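## Task

Take the cardboard box off the low shelf and set it completely inside the tote that sits on the bench. The tote must not be shifted or rotated. The robot must not tip over or be left leaning. The box has to stay in the tote without the robot holding it there.

## Robot and tools

Robot: a Hello Robot Stretch 4 with one arm. It has an omni-wheel base, a lift that runs up a mast, an arm that telescopes straight out, a three-joint wrist and a two-finger gripper. It stands about 1.6 m tall, and the base rim reaches at most 0.23 m from the base origin. Cameras: head_camera, head_left_camera, head_right_camera, wrist_camera. A loose object may occasionally get nudged by something else.

Frames: the base frame sits on the floor under the base centre, x ahead, y to the left, z up. hand_pose is a point between the open fingertips, expressed in the base frame; its printed value may be slightly wrong. The odometry frame is where the base frame was when the scene began. Camera calibration (K, distortion, T_world_to_cam, pos_world, where world means base frame) comes with the session and can be off by small amounts, more so for the wrist camera on an extended arm.

execute_actions: argument "actions" is a list holding exactly one action, or empty to just read state and images. Optional "cameras" lists which images come back (null or ["all"] gives all, [] gives none). An action holds "base", "joints" or both, plus optional "pace" and "contact_limits"; alternatively it holds only "end_of_arm". Everything in one action starts at once but may finish at different times.
- base: one command only, each a relative offset from where the base last reported itself. {"translate_m": d} drives straight, forward positive, -2 to 2 m. {"strafe_m": d} slides sideways, left positive, -2 to 2 m. {"rotate_rad": d} spins in place, counter-clockwise (left) positive, -3.2 to 3.2 rad.
- joints: absolute targets by name, any subset. lift_m 0 to 1.2 m; arm_m 0 to 0.55 m of extension; wrist_yaw_rad -1.134 to 4.276 (0 points ahead, positive turns left, 3.14 tucked back, over 3.4 may hit the arm); wrist_pitch_rad -1.117 to 4.259 (0 level, 1.57 pointing down); wrist_roll_rad -1.117 to 4.259 (0 keeps fingers level, positive turns clockwise viewed from behind); gripper_m -0.038 to 0.141 m fingertip gap (negative means fingers squeeze each other). Targets outside a joint range get clipped and the result notes it; other bad values or unknown keys reject the whole call.
- pace: "slow", "default", "fast" or "max". Base speeds 0.1/0.3/0.4/0.6 m/s and 1/2/3/4 rad/s; a raised lift (above 0.2 m) lowers these, down to 0.3 m/s and 1 rad/s at full height.
- contact_limits: {"arm_m": value}, 0 gentlest to 0.75 firmest, default 0.5; the arm stops when it pushes harder than that.
- end_of_arm: "enable_torque" turns wrist or gripper motors that shut off back on, holding in place.
An action lasts at most 15 s. Joints or base left out of an action may keep driving to older targets without it showing in status. To unfold the wrist early, send lift_m 0.4 with wrist_yaw_rad 0 together.

wait: "seconds" 0 to 10; commands nothing and returns state and images.
zoom_image: "camera" and "region" [x0, y0, x1, y1] in pixels of that camera's latest full image, top-left origin, at most 504 by 504.
finished_scene: "scene" is the current scene number; it closes the scene irreversibly and reports success, then gives the next task. The goal must hold on its own when this is called. Answering without any tool call ends everything.

Result lines: base_status and joint_status tell how each motion ended. "done" means reached (for the base, wheels turned enough even if they slipped). "off_target": stopped short and possibly still pushing. "contact_stop_at_<key>": hit something; that part goes slack (a slack lift may sag under weight, slack wheels may roll). "limit_stop_at_<name>": a built-in limit intervened; "limit_stop_at_tilt" means leaning over 6 degrees, lift, arm and wheels go slack until upright; "limit_stop_at_own_body" means a self-collision guard stopped a joint (likely with pitch below -0.2 and roll below -0.4 or above 4); moving away still works. "torque_fault": a wrist or gripper motor overloaded and went limp until enable_torque. After a stop, later calls in the same reply are skipped. on_its_own lists uncommanded things; its "held at" is a target, not a position. lidar_m: 12 distances in metres, 30-degree sectors counter-clockwise from straight ahead (4th left, 7th behind, 10th right); "-" is nothing seen or closer than 0.25 m; misses glass, thin legs, much behind. wrist_depth_mm: 7x7 grid of median depths, 100 to 2000 mm, includes the robot's own body. base_odometry counts wheel turns; a gap over about 0.1 rad between turned_by_wheels and turned_by_imu suggests a collision or slip. base_tilt in degrees, forward and right positive, with a fixed bias near 1.5. motor_effort is percent of max, bracket is the action's peak; wheel positive means turning right; wrist pitch effort moves away from 0 under load.

Gripping: command a gap smaller than the object; going further below squeezes harder and pulls it in by up to a third of the difference. Only a change in gripper effort (at targets of 0 or more) reveals a firm hold. If fingertips jam on a surface, raise the lift.

Avoid: driving or turning with over 1 kg held and arm_m above 0.2, especially at fast paces; steady pushes or pulls with a high gripper or strong contact limit; shoving the gripper into things with the base or arm (torque faults); dropping, slamming or striking objects; disturbing the tote. The scene keeps running while you compose replies, and the robot holds its last command meanwhile.

Each tool is called after "Emit:" as a command line: name --argument value for each argument, lists and objects as JSON in quotes; but a table of rows of numbers goes row by row, as --pt "numbers of a row", without its own name.

## Session

Emit:
execute_actions --actions '[]'

Scene clock: 0.00 s.
base_odometry: x=+0.000 y=+0.000 heading=+0.000 (m, m, rad; odometry frame)
turned_by_wheels: +0.000 (rad since the last result)
turned_by_imu: +0.000 (rad since the last result)
base_tilt: forward=+0.3 right=-0.5 (deg)
lidar_m: 1.18 1.62 1.56 1.63 1.73 1.04 1.07 1.52 2.47 2.60 1.17 1.11
base_status: not commanded
joint_positions: lift_m=+0.243 arm_m=+0.001 wrist_yaw_rad=+3.099 wrist_pitch_rad=+0.016 wrist_roll_rad=+0.003 gripper_m=+0.057
joint_status: not commanded
motor_effort: lift_m=+18 arm_m=-1 wrist_yaw_rad=-1 wrist_pitch_rad=-7 wrist_roll_rad=+0 gripper_m=-1 wheel_0=+0 wheel_1=+0 wheel_2=+0 (%)
hand_pose: x=-0.1122 y=+0.0996 z=+0.4161 quat_wxyz=(+0.021, -0.008, +0.002, +1.000) (m; base frame)
wrist_depth_mm: 139 140 - 1921 1661 1618 1464 / - 132 1336 1281 1205 1618 1464 / 104 135 206 1281 1205 1661 1499 / 114 142 1366 1281 1205 1618 1499 / - 1756 1537 1308 1229 1661 1499 / 1756 1661 198 1336 200 1430 1397 / 1160 1118 1042 110 1042 931 991
pictures: head_camera, head_left_camera, head_right_camera, wrist_camera
Images, in order (width x height): head_camera 420x560, head_left_camera 420x672, head_right_camera 420x672, wrist_camera 616x392.

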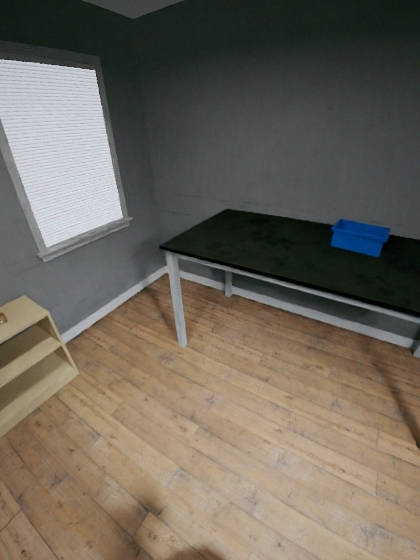

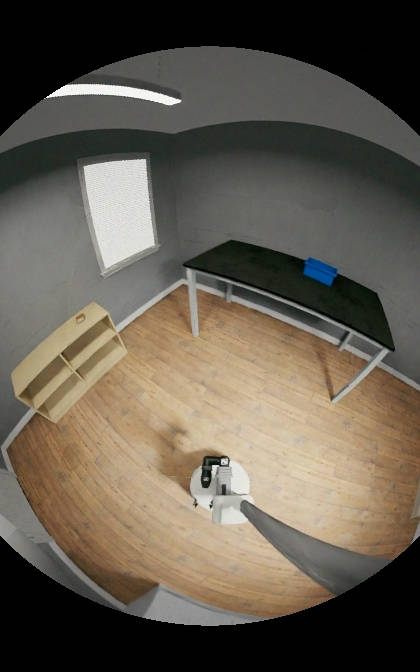

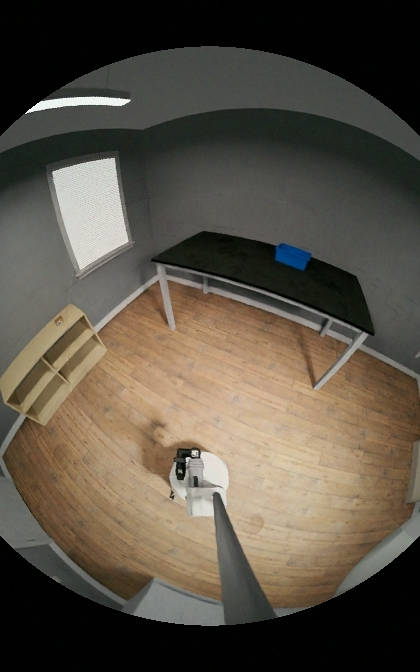

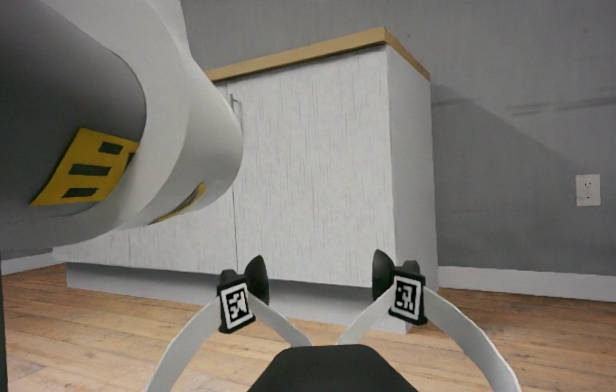

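Box appears on top of the shelf to the left.

Emit:
execute_actions --actions '[{"base":{"rotate_rad":0.9},"joints":{"lift_m":0.75,"wrist_yaw_rad":0,"gripper_m":0.13}}]'

Scene clock: 7.27 s.
base_odometry: x=+0.000 y=+0.000 heading=+0.900 (m, m, rad; odometry frame)
turned_by_wheels: +0.900 (rad since the last result)
turned_by_imu: +0.897 (rad since the last result)
base_tilt: forward=+0.3 right=-0.5 (deg)
lidar_m: 1.54 1.57 1.79 1.43 1.05 1.32 2.51 2.55 1.24 1.13 1.15 1.44
base_status: done
joint_positions: lift_m=+0.750 arm_m=+0.001 wrist_yaw_rad=+0.000 wrist_pitch_rad=+0.016 wrist_roll_rad=+0.003 gripper_m=+0.130
joint_status: all done
motor_effort: lift_m=+22(22) arm_m=-1(1) wrist_yaw_rad=-1(6) wrist_pitch_rad=-8(7) wrist_roll_rad=+0(1) gripper_m=-1(1) wheel_0=-1(4) wheel_1=-1(7) wheel_2=+0(8) (%)
hand_pose: x=+0.4607 y=-0.0873 z=+0.9233 quat_wxyz=(+1.000, +0.001, +0.008, +0.000) (m; base frame)
wrist_depth_mm: 1661 1708 1756 1756 1808 1863 1921 / 1661 1708 1708 1756 1863 1921 1921 / 1661 1661 1756 1921 1808 1921 1921 / 1661 1756 1708 1863 1808 1921 - / 1661 1756 1756 1808 1983 1921 1983 / 1661 1397 1366 1808 1661 1983 - / 1430 1464 1499 109 1983 1921 1983
pictures: head_camera, head_left_camera, head_right_camera, wrist_camera
camera_calibration (this result's frames):
wrist_camera: T_world_to_cam=[[0.024155, -0.998302, -0.0529982, -0.037044], [-0.0759005, 0.0510293, -0.995809, 1.00396], [0.996823, 0.0280764, -0.074539, -0.1579], [0, 0, 0, 1]] pos_world=[0.234494, -0.0837794, 0.986022]
Images, in order (width x height): head_camera 420x560, head_left_camera 420x672, head_right_camera 420x672, wrist_camera 616x392.

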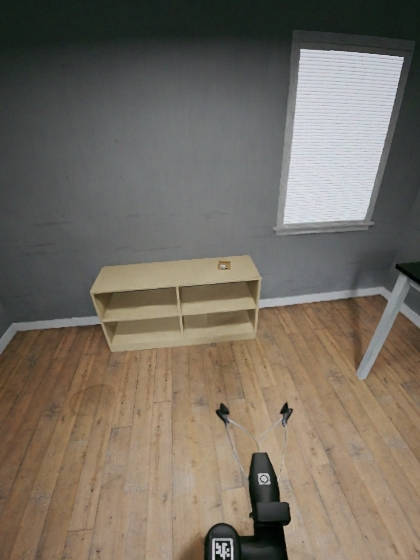

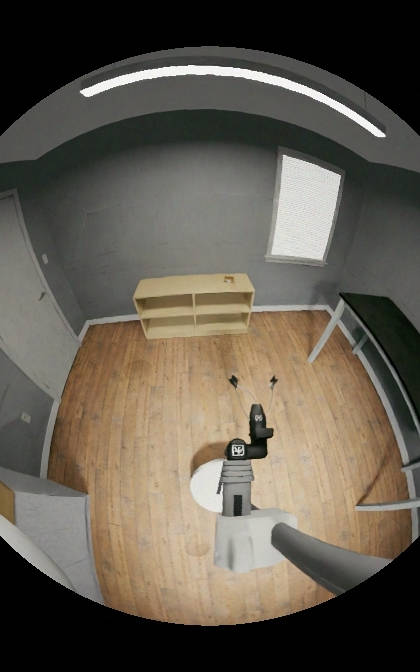

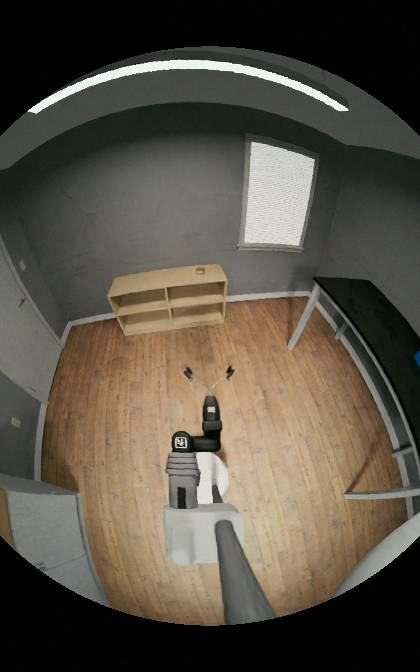

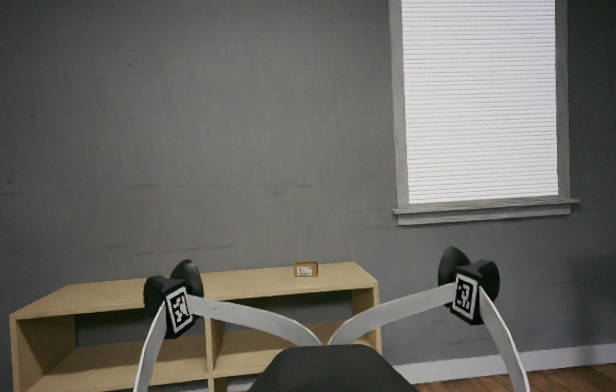

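Emit:
execute_actions --actions '[{"base":{"translate_m":0.85},"joints":{"lift_m":0.42,"gripper_m":0.14}}]' --cameras '["wrist_camera","head_camera"]'

Scene clock: 18.93 s.
base_odometry: x=+0.528 y=+0.666 heading=+0.900 (m, m, rad; odometry frame)
turned_by_wheels: +0.000 (rad since the last result)
turned_by_imu: -0.001 (rad since the last result)
base_tilt: forward=+0.4 right=-0.5 (deg)
lidar_m: 0.71 0.73 0.91 1.76 1.71 1.54 3.34 1.71 1.12 1.01 1.02 0.78
base_status: done
joint_positions: lift_m=+0.420 arm_m=+0.001 wrist_yaw_rad=+0.000 wrist_pitch_rad=+0.016 wrist_roll_rad=+0.003 gripper_m=+0.140
joint_status: all done
motor_effort: lift_m=+17(21) arm_m=+0(1) wrist_yaw_rad=+0(1) wrist_pitch_rad=-8(8) wrist_roll_rad=+1(0) gripper_m=+2(0) wheel_0=-1(6) wheel_1=-1(4) wheel_2=+0(9) (%)
hand_pose: x=+0.4607 y=-0.0874 z=+0.5937 quat_wxyz=(+1.000, +0.001, +0.008, +0.000) (m; base frame)
wrist_depth_mm: 842 866 891 931 960 976 1008 / 854 878 904 946 946 991 1008 / 854 866 917 931 976 976 1008 / 866 891 904 683 946 991 1025 / 521 750 917 931 831 609 1042 / 544 699 831 946 715 203 1042 / 539 683 691 110 661 609 1042
pictures: head_camera, wrist_camera
camera_calibration (this result's frames):
wrist_camera: T_world_to_cam=[[0.0239328, -0.998308, -0.0529982, -0.0544739], [-0.0758889, 0.0510462, -0.995809, 0.675742], [0.996829, 0.0278545, -0.0745388, -0.182469], [0, 0, 0, 1]] pos_world=[0.234476, -0.0837932, 0.656421]
Images, in order (width x height): head_camera 420x560, wrist_camera 616x392.

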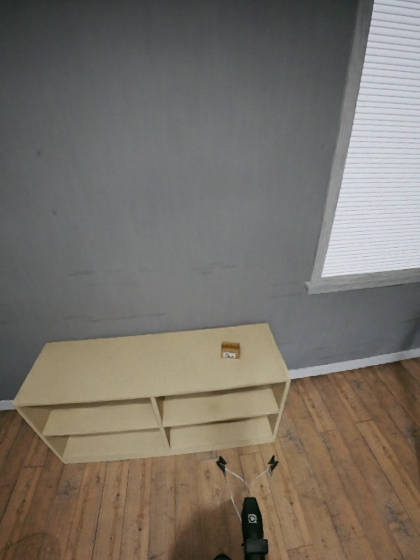

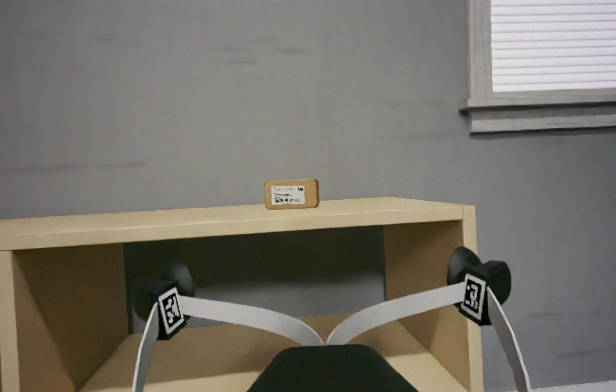

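Emit:
execute_actions --actions '[{"base":{"strafe_m":0.05},"joints":{"lift_m":0.44,"arm_m":0.25}}]' --cameras '["wrist_camera","head_camera"]'

Scene clock: 25.10 s.
base_odometry: x=+0.489 y=+0.697 heading=+0.900 (m, m, rad; odometry frame)
turned_by_wheels: +0.000 (rad since the last result)
turned_by_imu: +0.000 (rad since the last result)
base_tilt: forward=+0.4 right=-0.5 (deg)
lidar_m: 0.69 0.72 0.93 1.70 1.71 1.49 3.03 1.85 1.20 1.04 1.07 0.79
base_status: done
joint_positions: lift_m=+0.440 arm_m=+0.249 wrist_yaw_rad=+0.000 wrist_pitch_rad=+0.016 wrist_roll_rad=+0.003 gripper_m=+0.140
joint_status: all done
motor_effort: lift_m=+22(16) arm_m=+7(7) wrist_yaw_rad=+0(0) wrist_pitch_rad=-8(7) wrist_roll_rad=+0(1) gripper_m=+0(0) wheel_0=+2(8) wheel_1=-1(8) wheel_2=-1(4) (%)
hand_pose: x=+0.7081 y=-0.0874 z=+0.6133 quat_wxyz=(+1.000, +0.001, +0.008, +0.000) (m; base frame)
wrist_depth_mm: 609 634 647 683 699 707 715 / 621 634 661 683 691 732 723 / 615 647 647 676 707 723 750 / 627 647 661 676 707 723 741 / 445 413 379 355 334 310 306 / 250 253 258 267 274 204 399 / 504 654 668 110 715 554 404
pictures: head_camera, wrist_camera
camera_calibration (this result's frames):
wrist_camera: T_world_to_cam=[[0.0239607, -0.998307, -0.0529956, -0.0593688], [-0.0757833, 0.0510445, -0.995817, 0.713987], [0.996836, 0.0278767, -0.0744319, -0.427654], [0, 0, 0, 1]] pos_world=[0.481832, -0.0837918, 0.676023]
Images, in order (width x height): head_camera 420x560, wrist_camera 616x392.

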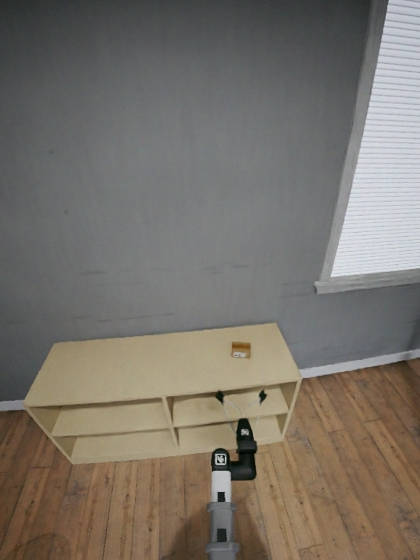

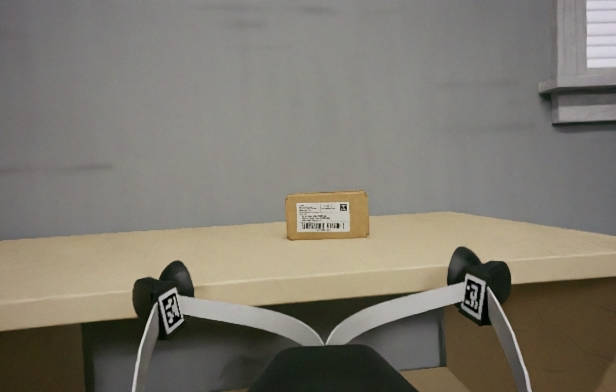

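Emit:
execute_actions --actions '[{"joints":{"arm_m":0.49}}]' --cameras '["wrist_camera","head_camera"]'

Scene clock: 29.63 s.
base_odometry: x=+0.489 y=+0.697 heading=+0.900 (m, m, rad; odometry frame)
turned_by_wheels: +0.000 (rad since the last result)
turned_by_imu: +0.005 (rad since the last result)
base_tilt: forward=+0.4 right=-0.6 (deg)
lidar_m: 0.71 0.72 0.92 1.72 1.67 1.50 3.61 1.85 1.18 1.07 1.09 0.79
base_status: not commanded
joint_positions: lift_m=+0.440 arm_m=+0.254 wrist_yaw_rad=+0.000 wrist_pitch_rad=+0.016 wrist_roll_rad=+0.003 gripper_m=+0.140
joint_status: arm_m contact_stop (moved +0.005 of +0.241)
on_its_own: arm_m is slack since a contact_stop (your +0.490 is given up)
motor_effort: lift_m=+20(22) arm_m=+0(26) wrist_yaw_rad=+0(57) wrist_pitch_rad=-8(8) wrist_roll_rad=-1(3) gripper_m=-1(1) wheel_0=+1(5) wheel_1=+1(7) wheel_2=-1(20) (%)
hand_pose: x=+0.7133 y=-0.0875 z=+0.6134 quat_wxyz=(+1.000, +0.001, +0.008, +0.000) (m; base frame)
wrist_depth_mm: 615 627 647 668 691 699 723 / 615 634 654 668 691 715 732 / 621 634 647 676 691 715 723 / 621 640 654 661 691 715 732 / 449 410 379 351 334 312 307 / 248 249 255 265 267 203 397 / 492 647 661 110 699 580 413
pictures: head_camera, wrist_camera
camera_calibration (this result's frames):
wrist_camera: T_world_to_cam=[[0.023652, -0.998303, -0.0532191, -0.0592178], [-0.0758187, 0.0512894, -0.995802, 0.714548], [0.996841, 0.0275877, -0.0744769, -0.43288], [0, 0, 0, 1]] pos_world=[0.487089, -0.0838238, 0.676157]
Images, in order (width x height): head_camera 420x560, wrist_camera 616x392.

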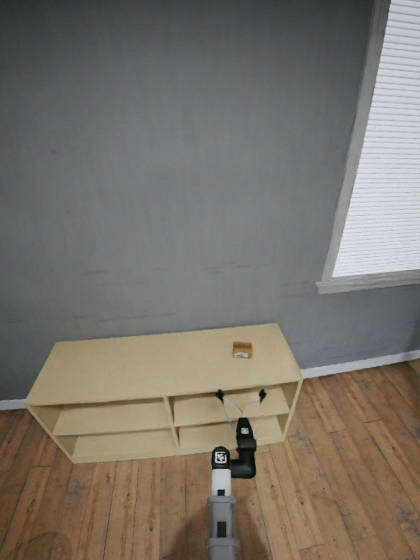

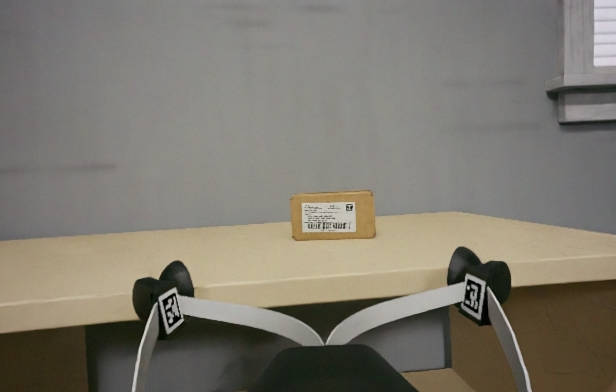

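Hit the edge; raise.

Emit:
execute_actions --actions '[{"joints":{"lift_m":0.48,"arm_m":0.235}}]' --cameras '[]'

Emit:
execute_actions --actions '[{"base":{"strafe_m":-0.01},"joints":{"arm_m":0.38}}]' --cameras '["wrist_camera"]'

Scene clock: 33.73 s.
base_odometry: x=+0.489 y=+0.697 heading=+0.900 (m, m, rad; odometry frame)
turned_by_wheels: +0.000 (rad since the last result)
turned_by_imu: +0.000 (rad since the last result)
base_tilt: forward=+0.4 right=-0.4 (deg)
lidar_m: 0.71 0.71 0.91 1.71 1.67 1.51 3.58 1.85 1.18 1.05 1.08 0.77
base_status: not commanded
joint_positions: lift_m=+0.480 arm_m=+0.236 wrist_yaw_rad=+0.000 wrist_pitch_rad=+0.016 wrist_roll_rad=+0.003 gripper_m=+0.140
joint_status: all done
motor_effort: lift_m=+21(22) arm_m=-8(7) wrist_yaw_rad=-1(0) wrist_pitch_rad=-7(7) wrist_roll_rad=+0(0) gripper_m=+1(0) wheel_0=+1(1) wheel_1=+1(1) wheel_2=+0(0) (%)
hand_pose: x=+0.6957 y=-0.0874 z=+0.6533 quat_wxyz=(+1.000, +0.001, +0.008, +0.000) (m; base frame)
wrist_depth_mm: 634 640 654 683 699 732 741 / 634 661 661 676 707 732 732 / 634 647 668 691 715 732 741 / 634 647 661 691 715 741 759 / 640 654 615 436 473 508 750 / 364 293 283 320 290 204 320 / 265 271 668 110 723 569 415
pictures: none
No camera images: the call's "cameras" was empty. Leave "cameras" out to get every camera's image.

Scene clock: 35.23 s.
base_odometry: x=+0.497 y=+0.691 heading=+0.900 (m, m, rad; odometry frame)
turned_by_wheels: +0.000 (rad since the last result)
turned_by_imu: +0.000 (rad since the last result)
base_tilt: forward=+0.3 right=-0.5 (deg)
lidar_m: 0.71 0.73 0.93 1.73 1.69 1.50 3.60 1.77 1.19 1.06 1.06 0.78
base_status: done
joint_positions: lift_m=+0.480 arm_m=+0.379 wrist_yaw_rad=+0.000 wrist_pitch_rad=+0.016 wrist_roll_rad=+0.003 gripper_m=+0.140
joint_status: all done
motor_effort: lift_m=+21(21) arm_m=+7(8) wrist_yaw_rad=-1(1) wrist_pitch_rad=-7(8) wrist_roll_rad=-1(0) gripper_m=+0(0) wheel_0=-1(10) wheel_1=+1(7) wheel_2=-1(0) (%)
hand_pose: x=+0.8380 y=-0.0874 z=+0.6533 quat_wxyz=(+1.000, +0.001, +0.008, +0.000) (m; base frame)
wrist_depth_mm: 500 512 530 539 554 574 597 / 500 517 535 544 559 580 597 / 504 517 530 544 569 580 603 / 504 525 530 554 569 580 603 / 512 521 535 303 459 512 603 / 366 293 282 293 265 203 296 / 245 233 231 109 224 204 211
pictures: wrist_camera
camera_calibration (this result's frames):
wrist_camera: T_world_to_cam=[[0.0239523, -0.998296, -0.053218, -0.0602112], [-0.0757915, 0.0512667, -0.995805, 0.763698], [0.996836, 0.0278853, -0.0744343, -0.554256], [0, 0, 0, 1]] pos_world=[0.611826, -0.0838053, 0.716034]
Images, in order (width x height): wrist_camera 616x392.

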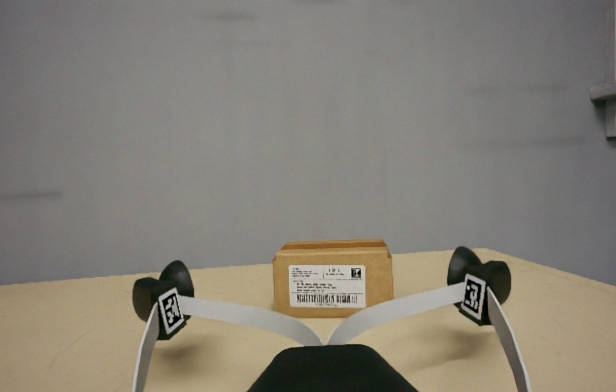

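Emit:
execute_actions --actions '[{"joints":{"arm_m":0.49,"lift_m":0.47}}]' --cameras '["wrist_camera"]'

Emit:
execute_actions --actions '[{"joints":{"gripper_m":0.03}}]' --cameras '["wrist_camera"]'

Emit:
execute_actions --actions '[{"joints":{"lift_m":0.56}}]' --cameras '["wrist_camera","head_camera"]'

Scene clock: 40.20 s.
base_odometry: x=+0.497 y=+0.690 heading=+0.899 (m, m, rad; odometry frame)
turned_by_wheels: -0.001 (rad since the last result)
turned_by_imu: +0.011 (rad since the last result)
base_tilt: forward=+0.3 right=-0.5 (deg)
lidar_m: 0.71 0.73 0.93 1.71 1.67 1.52 3.34 1.74 1.16 1.06 1.07 0.77
base_status: not commanded
joint_positions: lift_m=+0.470 arm_m=+0.448 wrist_yaw_rad=-0.006 wrist_pitch_rad=+0.018 wrist_roll_rad=+0.002 gripper_m=+0.140
joint_status: arm_m contact_stop (moved +0.070 of +0.111); the others done
on_its_own: arm_m is slack since a contact_stop (your +0.490 is given up); wrist_yaw_rad is at rest, and its effort (+18) is outside its rest range (-13 to +13)
motor_effort: lift_m=+18(20) arm_m=+0(31) wrist_yaw_rad=+18(67) wrist_pitch_rad=-14(34) wrist_roll_rad=+2(3) gripper_m=+0(1) wheel_0=-2(2) wheel_1=+3(7) wheel_2=-9(21) (%)
hand_pose: x=+0.9073 y=-0.0893 z=+0.6432 quat_wxyz=(+1.000, +0.001, +0.009, -0.003) (m; base frame)
wrist_depth_mm: 433 449 462 477 488 504 512 / 433 449 462 473 496 504 517 / 439 452 466 477 488 504 521 / 442 459 469 480 500 508 525 / 442 455 469 274 225 449 530 / 325 262 252 227 221 204 264 / 219 209 206 110 201 183 190
pictures: wrist_camera
camera_calibration (this result's frames):
wrist_camera: T_world_to_cam=[[0.0173109, -0.998475, -0.05243, -0.0587927], [-0.0775938, 0.0509382, -0.995683, 0.760437], [0.996835, 0.0213044, -0.0765937, -0.62315], [0, 0, 0, 1]] pos_world=[0.681201, -0.0841625, 0.706342]
Images, in order (width x height): wrist_camera 616x392.

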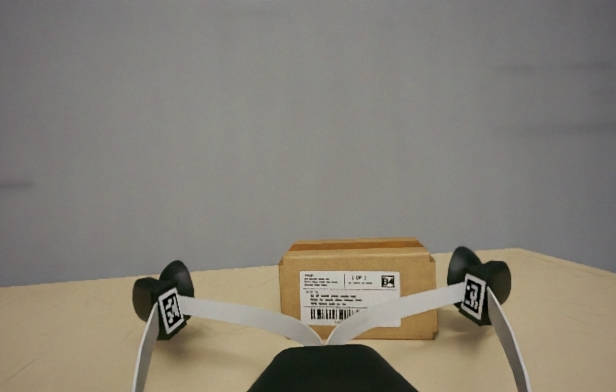

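not run: a stop came earlier in this reply.

not run: a stop came earlier in this reply.

Emit:
execute_actions --actions '[{"base":{"strafe_m":-0.03},"joints":{"arm_m":0.40}}]' --cameras '["wrist_camera"]'

Scene clock: 43.37 s.
base_odometry: x=+0.520 y=+0.672 heading=+0.899 (m, m, rad; odometry frame)
turned_by_wheels: +0.000 (rad since the last result)
turned_by_imu: +0.000 (rad since the last result)
base_tilt: forward=+0.3 right=-0.5 (deg)
lidar_m: 0.72 0.73 0.96 1.75 1.64 1.51 3.60 1.73 1.12 1.02 1.05 0.78
base_status: done
joint_positions: lift_m=+0.470 arm_m=+0.401 wrist_yaw_rad=+0.000 wrist_pitch_rad=+0.016 wrist_roll_rad=+0.002 gripper_m=+0.140
joint_status: all done
motor_effort: lift_m=+18(18) arm_m=-7(8) wrist_yaw_rad=+0(18) wrist_pitch_rad=-8(14) wrist_roll_rad=+1(2) gripper_m=+2(0) wheel_0=-1(4) wheel_1=+2(8) wheel_2=-1(7) (%)
hand_pose: x=+0.8606 y=-0.0875 z=+0.6437 quat_wxyz=(+1.000, +0.001, +0.008, +0.000) (m; base frame)
wrist_depth_mm: 484 500 512 530 544 554 569 / 492 500 512 525 539 559 569 / 492 504 517 525 539 554 569 / 492 500 512 525 554 554 574 / 496 504 517 272 433 459 585 / 327 268 256 270 239 204 267 / 222 211 209 110 203 185 191
pictures: wrist_camera
camera_calibration (this result's frames):
wrist_camera: T_world_to_cam=[[0.0237299, -0.998335, -0.0525673, -0.0615588], [-0.0760914, 0.0506259, -0.995815, 0.756017], [0.996818, 0.0276305, -0.0747634, -0.577282], [0, 0, 0, 1]] pos_world=[0.634432, -0.0837798, 0.706457]
Images, in order (width x height): wrist_camera 616x392.

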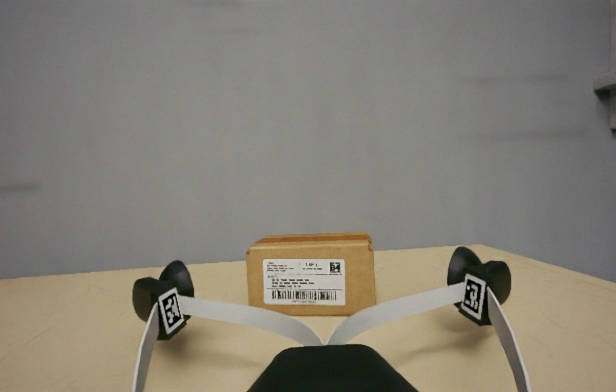

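A bit too far.

Emit:
execute_actions --actions '[{"base":{"strafe_m":0.01}}]' --cameras '[]'

Emit:
execute_actions --actions '[{"joints":{"arm_m":0.49}}]' --cameras '["wrist_camera"]'

Emit:
execute_actions --actions '[{"joints":{"gripper_m":0.03}}]' --cameras '["wrist_camera"]'

Emit:
execute_actions --actions '[{"joints":{"lift_m":0.56}}]' --cameras '["wrist_camera","head_right_camera"]'

Scene clock: 49.27 s.
base_odometry: x=+0.513 y=+0.678 heading=+0.899 (m, m, rad; odometry frame)
turned_by_wheels: +0.000 (rad since the last result)
turned_by_imu: +0.000 (rad since the last result)
base_tilt: forward=+0.3 right=-0.6 (deg)
lidar_m: 0.72 0.71 0.95 1.75 1.68 1.49 3.59 1.72 1.13 1.03 1.06 0.77
base_status: done
joint_positions: lift_m=+0.470 arm_m=+0.401 wrist_yaw_rad=+0.000 wrist_pitch_rad=+0.016 wrist_roll_rad=+0.002 gripper_m=+0.140
joint_status: not commanded
motor_effort: lift_m=+18(18) arm_m=-8(7) wrist_yaw_rad=+0(0) wrist_pitch_rad=-8(8) wrist_roll_rad=+2(2) gripper_m=+1(0) wheel_0=+2(6) wheel_1=-1(7) wheel_2=-1(1) (%)
hand_pose: x=+0.8606 y=-0.0874 z=+0.6437 quat_wxyz=(+1.000, +0.001, +0.008, +0.000) (m; base frame)
wrist_depth_mm: 484 496 508 525 539 554 564 / 488 500 512 525 535 554 574 / 488 500 517 525 549 559 580 / 496 504 521 530 544 564 580 / 488 504 517 274 418 459 580 / 330 266 256 271 241 203 267 / 223 211 208 110 202 185 192
pictures: none
No camera images: the call's "cameras" was empty. Leave "cameras" out to get every camera's image.

Scene clock: 50.40 s.
base_odometry: x=+0.512 y=+0.678 heading=+0.899 (m, m, rad; odometry frame)
turned_by_wheels: -0.001 (rad since the last result)
turned_by_imu: +0.012 (rad since the last result)
base_tilt: forward=+0.2 right=-0.4 (deg)
lidar_m: 0.71 0.73 0.97 1.73 1.63 1.54 3.33 1.73 1.14 1.03 1.06 0.79
base_status: not commanded
joint_positions: lift_m=+0.470 arm_m=+0.452 wrist_yaw_rad=-0.007 wrist_pitch_rad=+0.019 wrist_roll_rad=+0.002 gripper_m=+0.140
joint_status: arm_m contact_stop (moved +0.050 of +0.089)
on_its_own: arm_m is slack since a contact_stop (your +0.490 is given up); wrist_yaw_rad is at rest, and its effort (+18) is outside its rest range (-13 to +13)
motor_effort: lift_m=+18(18) arm_m=+0(33) wrist_yaw_rad=+18(72) wrist_pitch_rad=-15(35) wrist_roll_rad=+2(3) gripper_m=+2(1) wheel_0=+0(2) wheel_1=+2(7) wheel_2=-9(21) (%)
hand_pose: x=+0.9103 y=-0.0893 z=+0.6431 quat_wxyz=(+1.000, +0.001, +0.009, -0.003) (m; base frame)
wrist_depth_mm: 442 452 455 469 488 500 508 / 442 452 466 477 488 504 517 / 442 455 466 480 488 512 517 / 445 459 473 480 500 504 512 / 445 459 469 236 257 449 521 / 324 265 252 225 219 204 264 / 218 209 206 109 200 183 189
pictures: wrist_camera
camera_calibration (this result's frames):
wrist_camera: T_world_to_cam=[[0.0172353, -0.998474, -0.0524607, -0.058778], [-0.0779246, 0.0509675, -0.995656, 0.760887], [0.99681, 0.0212484, -0.0769273, -0.62599], [0, 0, 0, 1]] pos_world=[0.684298, -0.0841675, 0.706342]
Images, in order (width x height): wrist_camera 616x392.

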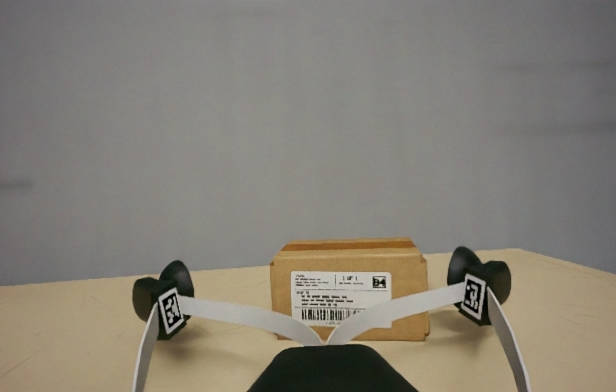

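not run: a stop came earlier in this reply.

not run: a stop came earlier in this reply.

Emit:
execute_actions --actions '[{"base":{"strafe_m":-0.012},"joints":{"lift_m":0.495,"arm_m":0.44}}]' --cameras '[]'

Emit:
execute_actions --actions '[{"joints":{"arm_m":0.50}}]' --cameras '["wrist_camera","head_camera"]'

Scene clock: 55.17 s.
base_odometry: x=+0.522 y=+0.670 heading=+0.899 (m, m, rad; odometry frame)
turned_by_wheels: +0.000 (rad since the last result)
turned_by_imu: +0.000 (rad since the last result)
base_tilt: forward=+0.3 right=-0.5 (deg)
lidar_m: 0.72 0.74 0.95 1.74 1.61 1.51 3.58 1.73 1.10 1.03 1.05 0.79
base_status: done
joint_positions: lift_m=+0.495 arm_m=+0.441 wrist_yaw_rad=+0.000 wrist_pitch_rad=+0.016 wrist_roll_rad=+0.002 gripper_m=+0.140
joint_status: all done
motor_effort: lift_m=+22(19) arm_m=-7(8) wrist_yaw_rad=+1(18) wrist_pitch_rad=-8(14) wrist_roll_rad=+2(2) gripper_m=-1(1) wheel_0=+0(4) wheel_1=+0(8) wheel_2=-1(10) (%)
hand_pose: x=+0.9006 y=-0.0875 z=+0.6682 quat_wxyz=(+1.000, +0.001, +0.008, +0.000) (m; base frame)
wrist_depth_mm: 455 466 473 488 496 512 521 / 452 466 473 484 500 512 521 / 459 466 477 500 504 512 525 / 459 466 477 492 504 512 525 / 462 473 484 496 508 512 530 / 415 334 322 234 228 204 338 / 279 267 264 109 229 233 241
pictures: none
No camera images: the call's "cameras" was empty. Leave "cameras" out to get every camera's image.

Scene clock: 56.23 s.
base_odometry: x=+0.522 y=+0.670 heading=+0.899 (m, m, rad; odometry frame)
turned_by_wheels: +0.000 (rad since the last result)
turned_by_imu: +0.000 (rad since the last result)
base_tilt: forward=+0.3 right=-0.5 (deg)
lidar_m: 0.71 0.74 0.96 1.73 1.63 1.52 3.59 1.70 1.12 1.03 1.05 0.80
base_status: not commanded
joint_positions: lift_m=+0.495 arm_m=+0.499 wrist_yaw_rad=+0.000 wrist_pitch_rad=+0.016 wrist_roll_rad=+0.002 gripper_m=+0.140
joint_status: all done
motor_effort: lift_m=+22(21) arm_m=+7(9) wrist_yaw_rad=+0(1) wrist_pitch_rad=-8(9) wrist_roll_rad=+2(2) gripper_m=+1(0) wheel_0=+0(0) wheel_1=+0(0) wheel_2=-1(1) (%)
hand_pose: x=+0.9580 y=-0.0874 z=+0.6682 quat_wxyz=(+1.000, +0.001, +0.008, +0.000) (m; base frame)
wrist_depth_mm: 399 410 415 424 436 445 459 / 402 407 418 430 436 449 462 / 399 415 424 433 442 452 462 / 407 413 424 433 442 459 466 / 404 415 421 436 445 455 466 / 407 336 319 212 185 203 336 / 279 265 247 110 170 232 242
pictures: head_camera, wrist_camera
camera_calibration (this result's frames):
wrist_camera: T_world_to_cam=[[0.0239142, -0.99833, -0.0525824, -0.0626934], [-0.0760359, 0.0506287, -0.995819, 0.787829], [0.996818, 0.0278123, -0.0746982, -0.672579], [0, 0, 0, 1]] pos_world=[0.731841, -0.0837695, 0.730998]
Images, in order (width x height): head_camera 420x560, wrist_camera 616x392.

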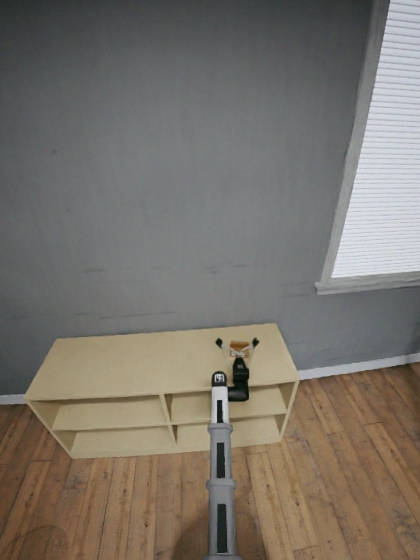

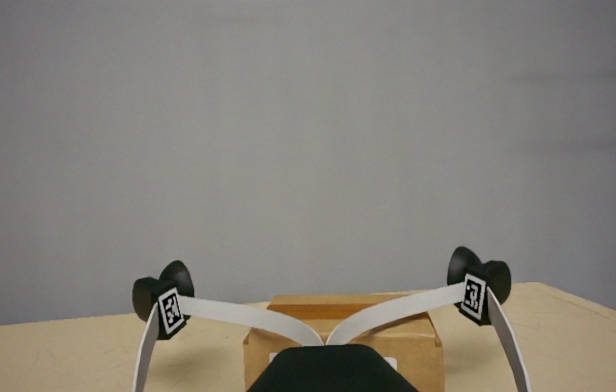

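Emit:
execute_actions --actions '[{"joints":{"lift_m":0.478}}]' --cameras '[]'

Emit:
execute_actions --actions '[{"joints":{"gripper_m":0.03}}]' --cameras '["wrist_camera"]'

Emit:
execute_actions --actions '[{"joints":{"lift_m":0.58}}]' --cameras '["wrist_camera","head_right_camera"]'

Scene clock: 62.57 s.
base_odometry: x=+0.522 y=+0.670 heading=+0.899 (m, m, rad; odometry frame)
turned_by_wheels: +0.000 (rad since the last result)
turned_by_imu: +0.000 (rad since the last result)
base_tilt: forward=+0.3 right=-0.6 (deg)
lidar_m: 0.72 0.72 0.94 1.75 1.63 1.52 3.35 1.74 1.11 1.03 1.03 0.79
base_status: not commanded
joint_positions: lift_m=+0.479 arm_m=+0.499 wrist_yaw_rad=+0.000 wrist_pitch_rad=+0.001 wrist_roll_rad=+0.001 gripper_m=+0.140
joint_status: all done
on_its_own: wrist_pitch_rad is at rest, and its effort (+35) is outside its rest range (-23 to +23)
motor_effort: lift_m=+9(21) arm_m=+7(7) wrist_yaw_rad=+0(1) wrist_pitch_rad=+35(35) wrist_roll_rad=+6(6) gripper_m=+2(0) wheel_0=-1(0) wheel_1=+0(0) wheel_2=-1(1) (%)
hand_pose: x=+0.9581 y=-0.0874 z=+0.6566 quat_wxyz=(+1.000, +0.000, +0.001, +0.000) (m; base frame)
wrist_depth_mm: 402 415 424 430 449 459 469 / 404 415 421 430 445 449 466 / 407 410 424 436 442 455 469 / 407 413 424 436 445 455 466 / 404 413 427 439 445 455 469 / 404 329 315 196 180 202 336 / 270 256 238 110 169 236 235
pictures: none
No camera images: the call's "cameras" was empty. Leave "cameras" out to get every camera's image.

Scene clock: 64.67 s.
base_odometry: x=+0.522 y=+0.670 heading=+0.898 (m, m, rad; odometry frame)
turned_by_wheels: +0.000 (rad since the last result)
turned_by_imu: +0.000 (rad since the last result)
base_tilt: forward=+0.3 right=-0.5 (deg)
lidar_m: 0.71 0.75 0.94 1.75 1.63 1.53 3.33 1.74 1.11 1.03 1.04 0.77
base_status: not commanded
joint_positions: lift_m=+0.479 arm_m=+0.499 wrist_yaw_rad=+0.002 wrist_pitch_rad=+0.000 wrist_roll_rad=+0.002 gripper_m=+0.030
joint_status: all done
on_its_own: wrist_pitch_rad is at rest, and its effort (+38) is outside its rest range (-23 to +23)
motor_effort: lift_m=+9(9) arm_m=+6(7) wrist_yaw_rad=-5(5) wrist_pitch_rad=+38(38) wrist_roll_rad=+2(8) gripper_m=-20(21) wheel_0=-1(1) wheel_1=-1(1) wheel_2=-1(2) (%)
hand_pose: x=+0.9584 y=-0.0870 z=+0.6569 quat_wxyz=(+1.000, +0.001, +0.000, +0.001) (m; base frame)
wrist_depth_mm: 402 415 424 430 442 455 459 / 404 415 421 433 442 452 466 / 407 415 421 433 442 455 462 / 404 413 427 433 442 452 469 / 410 413 421 433 442 452 466 / 404 410 188 200 193 181 338 / 273 236 154 110 148 238 223
pictures: wrist_camera
camera_calibration (this result's frames):
wrist_camera: T_world_to_cam=[[0.0262078, -0.998289, -0.0522709, -0.06528], [-0.060094, 0.050621, -0.996908, 0.761968], [0.997849, 0.029268, -0.0586645, -0.685217], [0, 0, 0, 1]] pos_world=[0.731244, -0.083685, 0.716002]
Images, in order (width x height): wrist_camera 616x392.

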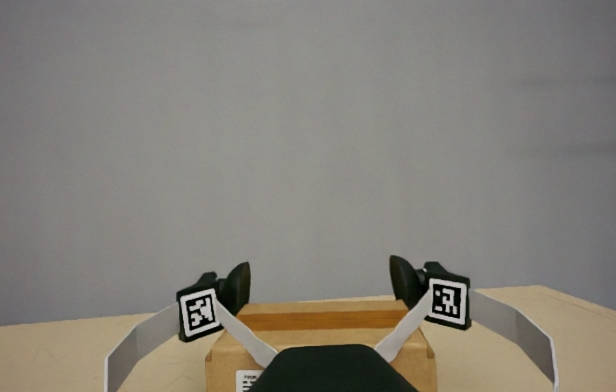

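Scene clock: 66.10 s.
base_odometry: x=+0.522 y=+0.670 heading=+0.898 (m, m, rad; odometry frame)
turned_by_wheels: +0.000 (rad since the last result)
turned_by_imu: +0.000 (rad since the last result)
base_tilt: forward=+0.3 right=-0.5 (deg)
lidar_m: 0.73 0.74 0.96 1.74 1.64 1.52 3.60 1.74 1.13 1.03 1.05 0.77
base_status: not commanded
joint_positions: lift_m=+0.580 arm_m=+0.499 wrist_yaw_rad=+0.000 wrist_pitch_rad=+0.017 wrist_roll_rad=+0.002 gripper_m=+0.030
joint_status: all done
motor_effort: lift_m=+22(28) arm_m=+6(6) wrist_yaw_rad=-1(4) wrist_pitch_rad=-10(38) wrist_roll_rad=+1(1) gripper_m=-17(18) wheel_0=-1(1) wheel_1=-1(1) wheel_2=-1(1) (%)
hand_pose: x=+0.9583 y=-0.0873 z=+0.7531 quat_wxyz=(+1.000, +0.001, +0.008, +0.000) (m; base frame)
wrist_depth_mm: 394 407 415 430 442 449 459 / 402 413 418 427 436 449 455 / 404 413 424 433 442 455 459 / 402 413 421 436 442 455 462 / 404 415 421 436 449 452 466 / 407 415 191 204 198 181 469 / 407 415 162 110 148 455 473
pictures: head_right_camera, wrist_camera
camera_calibration (this result's frames):
wrist_camera: T_world_to_cam=[[0.024131, -0.99832, -0.0526721, -0.0583068], [-0.0765965, 0.0506862, -0.995773, 0.87283], [0.99677, 0.0280635, -0.0752448, -0.666014], [0, 0, 0, 1]] pos_world=[0.732125, -0.0837586, 0.815955]
Images, in order (width x height): head_right_camera 420x672, wrist_camera 616x392.

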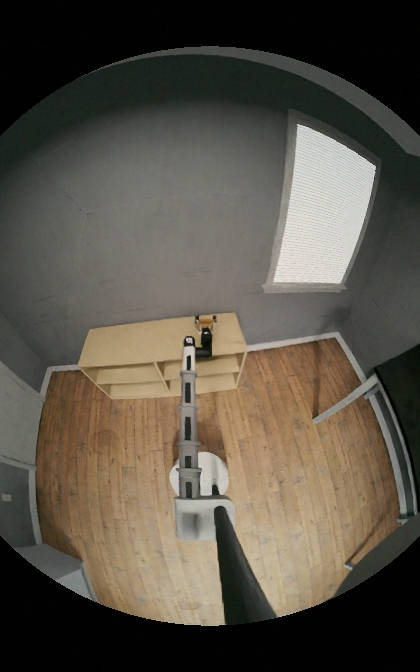

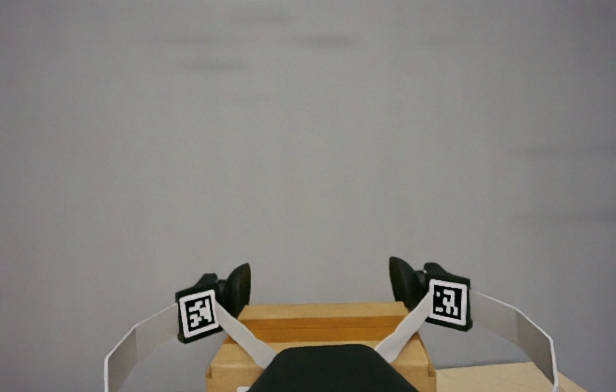

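Emit:
execute_actions --actions '[{"joints":{"arm_m":0.05,"lift_m":1.15},"pace":"slow"}]' --cameras '[]'

Emit:
execute_actions --actions '[{"base":{"rotate_rad":-1.75},"pace":"slow"}]'

Scene clock: 75.27 s.
base_odometry: x=+0.522 y=+0.670 heading=+0.898 (m, m, rad; odometry frame)
turned_by_wheels: +0.000 (rad since the last result)
turned_by_imu: +0.000 (rad since the last result)
base_tilt: forward=+0.3 right=-0.5 (deg)
lidar_m: 0.72 0.74 0.95 1.76 1.63 1.53 3.51 1.74 1.13 1.04 1.04 0.78
base_status: not commanded
joint_positions: lift_m=+1.150 arm_m=+0.051 wrist_yaw_rad=+0.000 wrist_pitch_rad=+0.017 wrist_roll_rad=+0.002 gripper_m=+0.030
joint_status: all done
motor_effort: lift_m=+22(22) arm_m=-8(8) wrist_yaw_rad=+0(1) wrist_pitch_rad=-10(10) wrist_roll_rad=+1(1) gripper_m=-18(19) wheel_0=-1(1) wheel_1=-1(1) wheel_2=-1(1) (%)
hand_pose: x=+0.5107 y=-0.0874 z=+1.3230 quat_wxyz=(+1.000, +0.001, +0.008, +0.000) (m; base frame)
wrist_depth_mm: 820 854 854 878 904 931 931 / 820 820 866 878 904 917 931 / 831 842 854 878 904 917 946 / 820 854 878 891 904 917 946 / 831 854 854 904 917 931 946 / 831 842 192 203 198 181 976 / 831 854 161 110 148 931 946
pictures: none
No camera images: the call's "cameras" was empty. Leave "cameras" out to get every camera's image.

Scene clock: 78.30 s.
base_odometry: x=+0.522 y=+0.670 heading=-0.851 (m, m, rad; odometry frame)
turned_by_wheels: -1.750 (rad since the last result)
turned_by_imu: -1.743 (rad since the last result)
base_tilt: forward=+0.3 right=-0.5 (deg)
lidar_m: 1.02 1.02 1.28 0.71 0.70 0.86 1.77 1.76 1.53 2.25 3.30 1.23
base_status: done
joint_positions: lift_m=+1.150 arm_m=+0.051 wrist_yaw_rad=+0.000 wrist_pitch_rad=+0.017 wrist_roll_rad=+0.002 gripper_m=+0.030
joint_status: not commanded
motor_effort: lift_m=+22(22) arm_m=-8(8) wrist_yaw_rad=-1(2) wrist_pitch_rad=-11(10) wrist_roll_rad=+1(1) gripper_m=-17(17) wheel_0=+1(4) wheel_1=+2(4) wheel_2=+1(3) (%)
hand_pose: x=+0.5107 y=-0.0874 z=+1.3231 quat_wxyz=(+1.000, +0.001, +0.008, +0.000) (m; base frame)
wrist_depth_mm: 1537 1576 1618 1808 1863 - - / 1576 1576 1708 1808 - - - / 1499 1618 1661 1756 1921 - - / 1576 1618 1756 1863 1983 - - / 1576 1661 1756 1863 1921 - - / 1576 1618 191 203 198 181 1366 / 1281 991 162 109 148 1025 1138
pictures: head_camera, head_left_camera, head_right_camera, wrist_camera
camera_calibration (this result's frames):
wrist_camera: T_world_to_cam=[[0.0237339, -0.99833, -0.052671, -0.0173952], [-0.0766565, 0.0507134, -0.995767, 1.40615], [0.996775, 0.027671, -0.0753248, -0.176862], [0, 0, 0, 1]] pos_world=[0.284496, -0.083783, 1.38596]
Images, in order (width x height): head_camera 420x560, head_left_camera 420x672, head_right_camera 420x672, wrist_camera 616x392.

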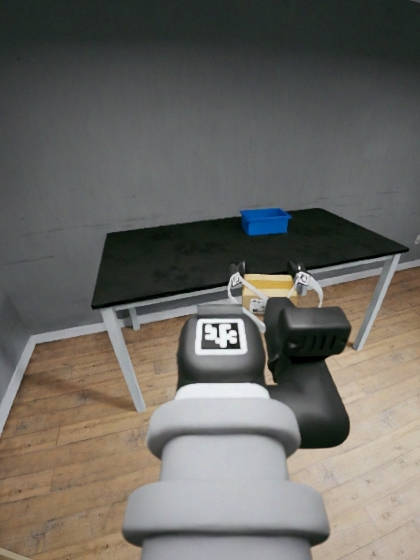

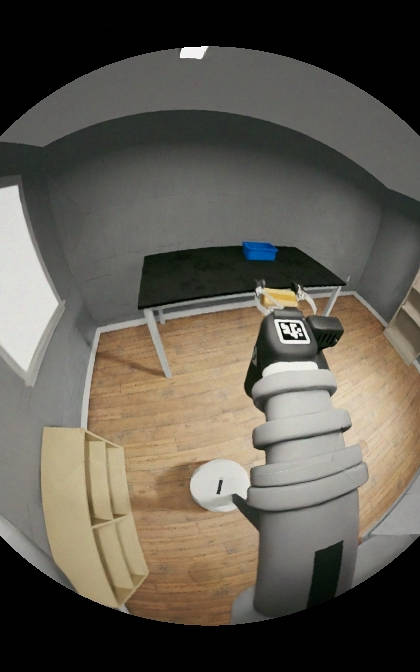

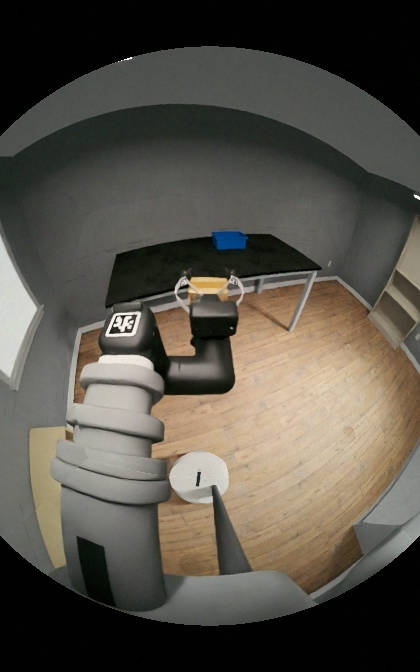

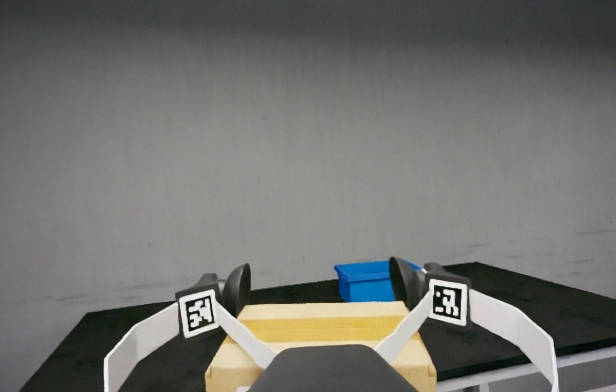

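Emit:
execute_actions --actions '[{"base":{"strafe_m":-0.25},"pace":"slow"}]' --cameras '[]'

Emit:
execute_actions --actions '[{"base":{"translate_m":0.6},"pace":"slow"}]' --cameras '["head_camera","head_right_camera","wrist_camera"]'

Scene clock: 90.17 s.
base_odometry: x=+0.334 y=+0.505 heading=-0.851 (m, m, rad; odometry frame)
turned_by_wheels: +0.000 (rad since the last result)
turned_by_imu: -0.001 (rad since the last result)
base_tilt: forward=+0.4 right=-0.5 (deg)
lidar_m: 1.10 1.10 1.59 0.97 0.95 1.13 1.68 1.64 1.32 2.12 3.06 1.32
base_status: done
joint_positions: lift_m=+1.150 arm_m=+0.051 wrist_yaw_rad=+0.000 wrist_pitch_rad=+0.017 wrist_roll_rad=+0.002 gripper_m=+0.030
joint_status: not commanded
motor_effort: lift_m=+22(21) arm_m=-7(7) wrist_yaw_rad=+0(0) wrist_pitch_rad=-9(10) wrist_roll_rad=+1(1) gripper_m=-18(18) wheel_0=+0(3) wheel_1=-2(4) wheel_2=+0(0) (%)
hand_pose: x=+0.5107 y=-0.0874 z=+1.3231 quat_wxyz=(+1.000, +0.001, +0.008, +0.000) (m; base frame)
wrist_depth_mm: 1618 1708 1808 1921 - - - / 1618 1661 1756 1921 1983 - - / 1618 1708 1756 1921 - - - / 1618 1708 1808 1983 - - - / 1618 1661 1756 1863 - - - / 1537 1576 191 204 198 181 - / 1138 991 161 110 148 1138 -
pictures: none
No camera images: the call's "cameras" was empty. Leave "cameras" out to get every camera's image.

Scene clock: 97.47 s.
base_odometry: x=+0.729 y=+0.054 heading=-0.851 (m, m, rad; odometry frame)
turned_by_wheels: +0.000 (rad since the last result)
turned_by_imu: +0.000 (rad since the last result)
base_tilt: forward=+0.2 right=-0.5 (deg)
lidar_m: 0.54 0.53 0.61 1.49 1.12 1.32 2.30 1.78 1.88 2.90 1.13 0.65
base_status: done
joint_positions: lift_m=+1.150 arm_m=+0.051 wrist_yaw_rad=+0.000 wrist_pitch_rad=+0.017 wrist_roll_rad=+0.002 gripper_m=+0.030
joint_status: not commanded
motor_effort: lift_m=+22(22) arm_m=-8(7) wrist_yaw_rad=+1(0) wrist_pitch_rad=-10(10) wrist_roll_rad=+2(1) gripper_m=-18(18) wheel_0=+1(4) wheel_1=+1(3) wheel_2=+0(6) (%)
hand_pose: x=+0.5107 y=-0.0874 z=+1.3231 quat_wxyz=(+1.000, +0.001, +0.008, +0.000) (m; base frame)
wrist_depth_mm: 1078 1138 1160 1281 1366 1464 1618 / 1078 1138 1229 1281 1336 1499 1576 / 1098 1138 1205 1281 1397 1464 1618 / 1098 1160 1182 1281 1366 1499 1661 / 1078 1160 1229 1308 1430 1464 1618 / 1078 1118 190 203 198 181 1618 / 1060 976 161 110 148 976 904
pictures: head_camera, head_right_camera, wrist_camera
camera_calibration (this result's frames):
wrist_camera: T_world_to_cam=[[0.0237632, -0.998329, -0.0526708, -0.0174016], [-0.0766579, 0.050711, -0.995767, 1.40615], [0.996774, 0.0277002, -0.0753248, -0.176849], [0, 0, 0, 1]] pos_world=[0.284485, -0.0837811, 1.38596]
Images, in order (width x height): head_camera 420x560, head_right_camera 420x672, wrist_camera 616x392.

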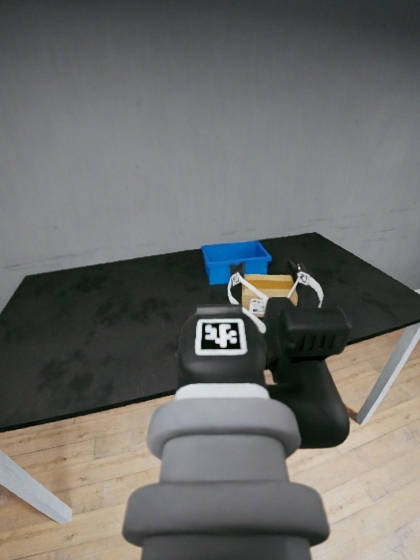

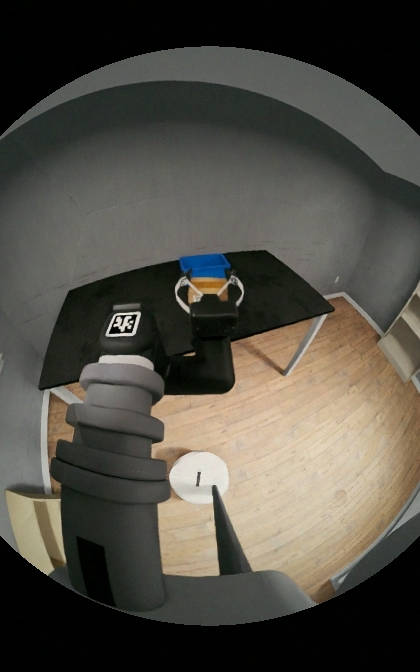

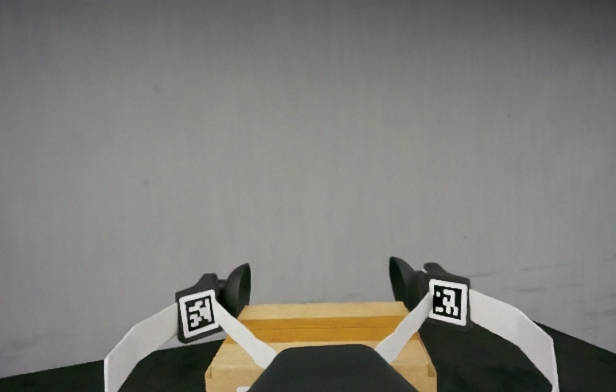

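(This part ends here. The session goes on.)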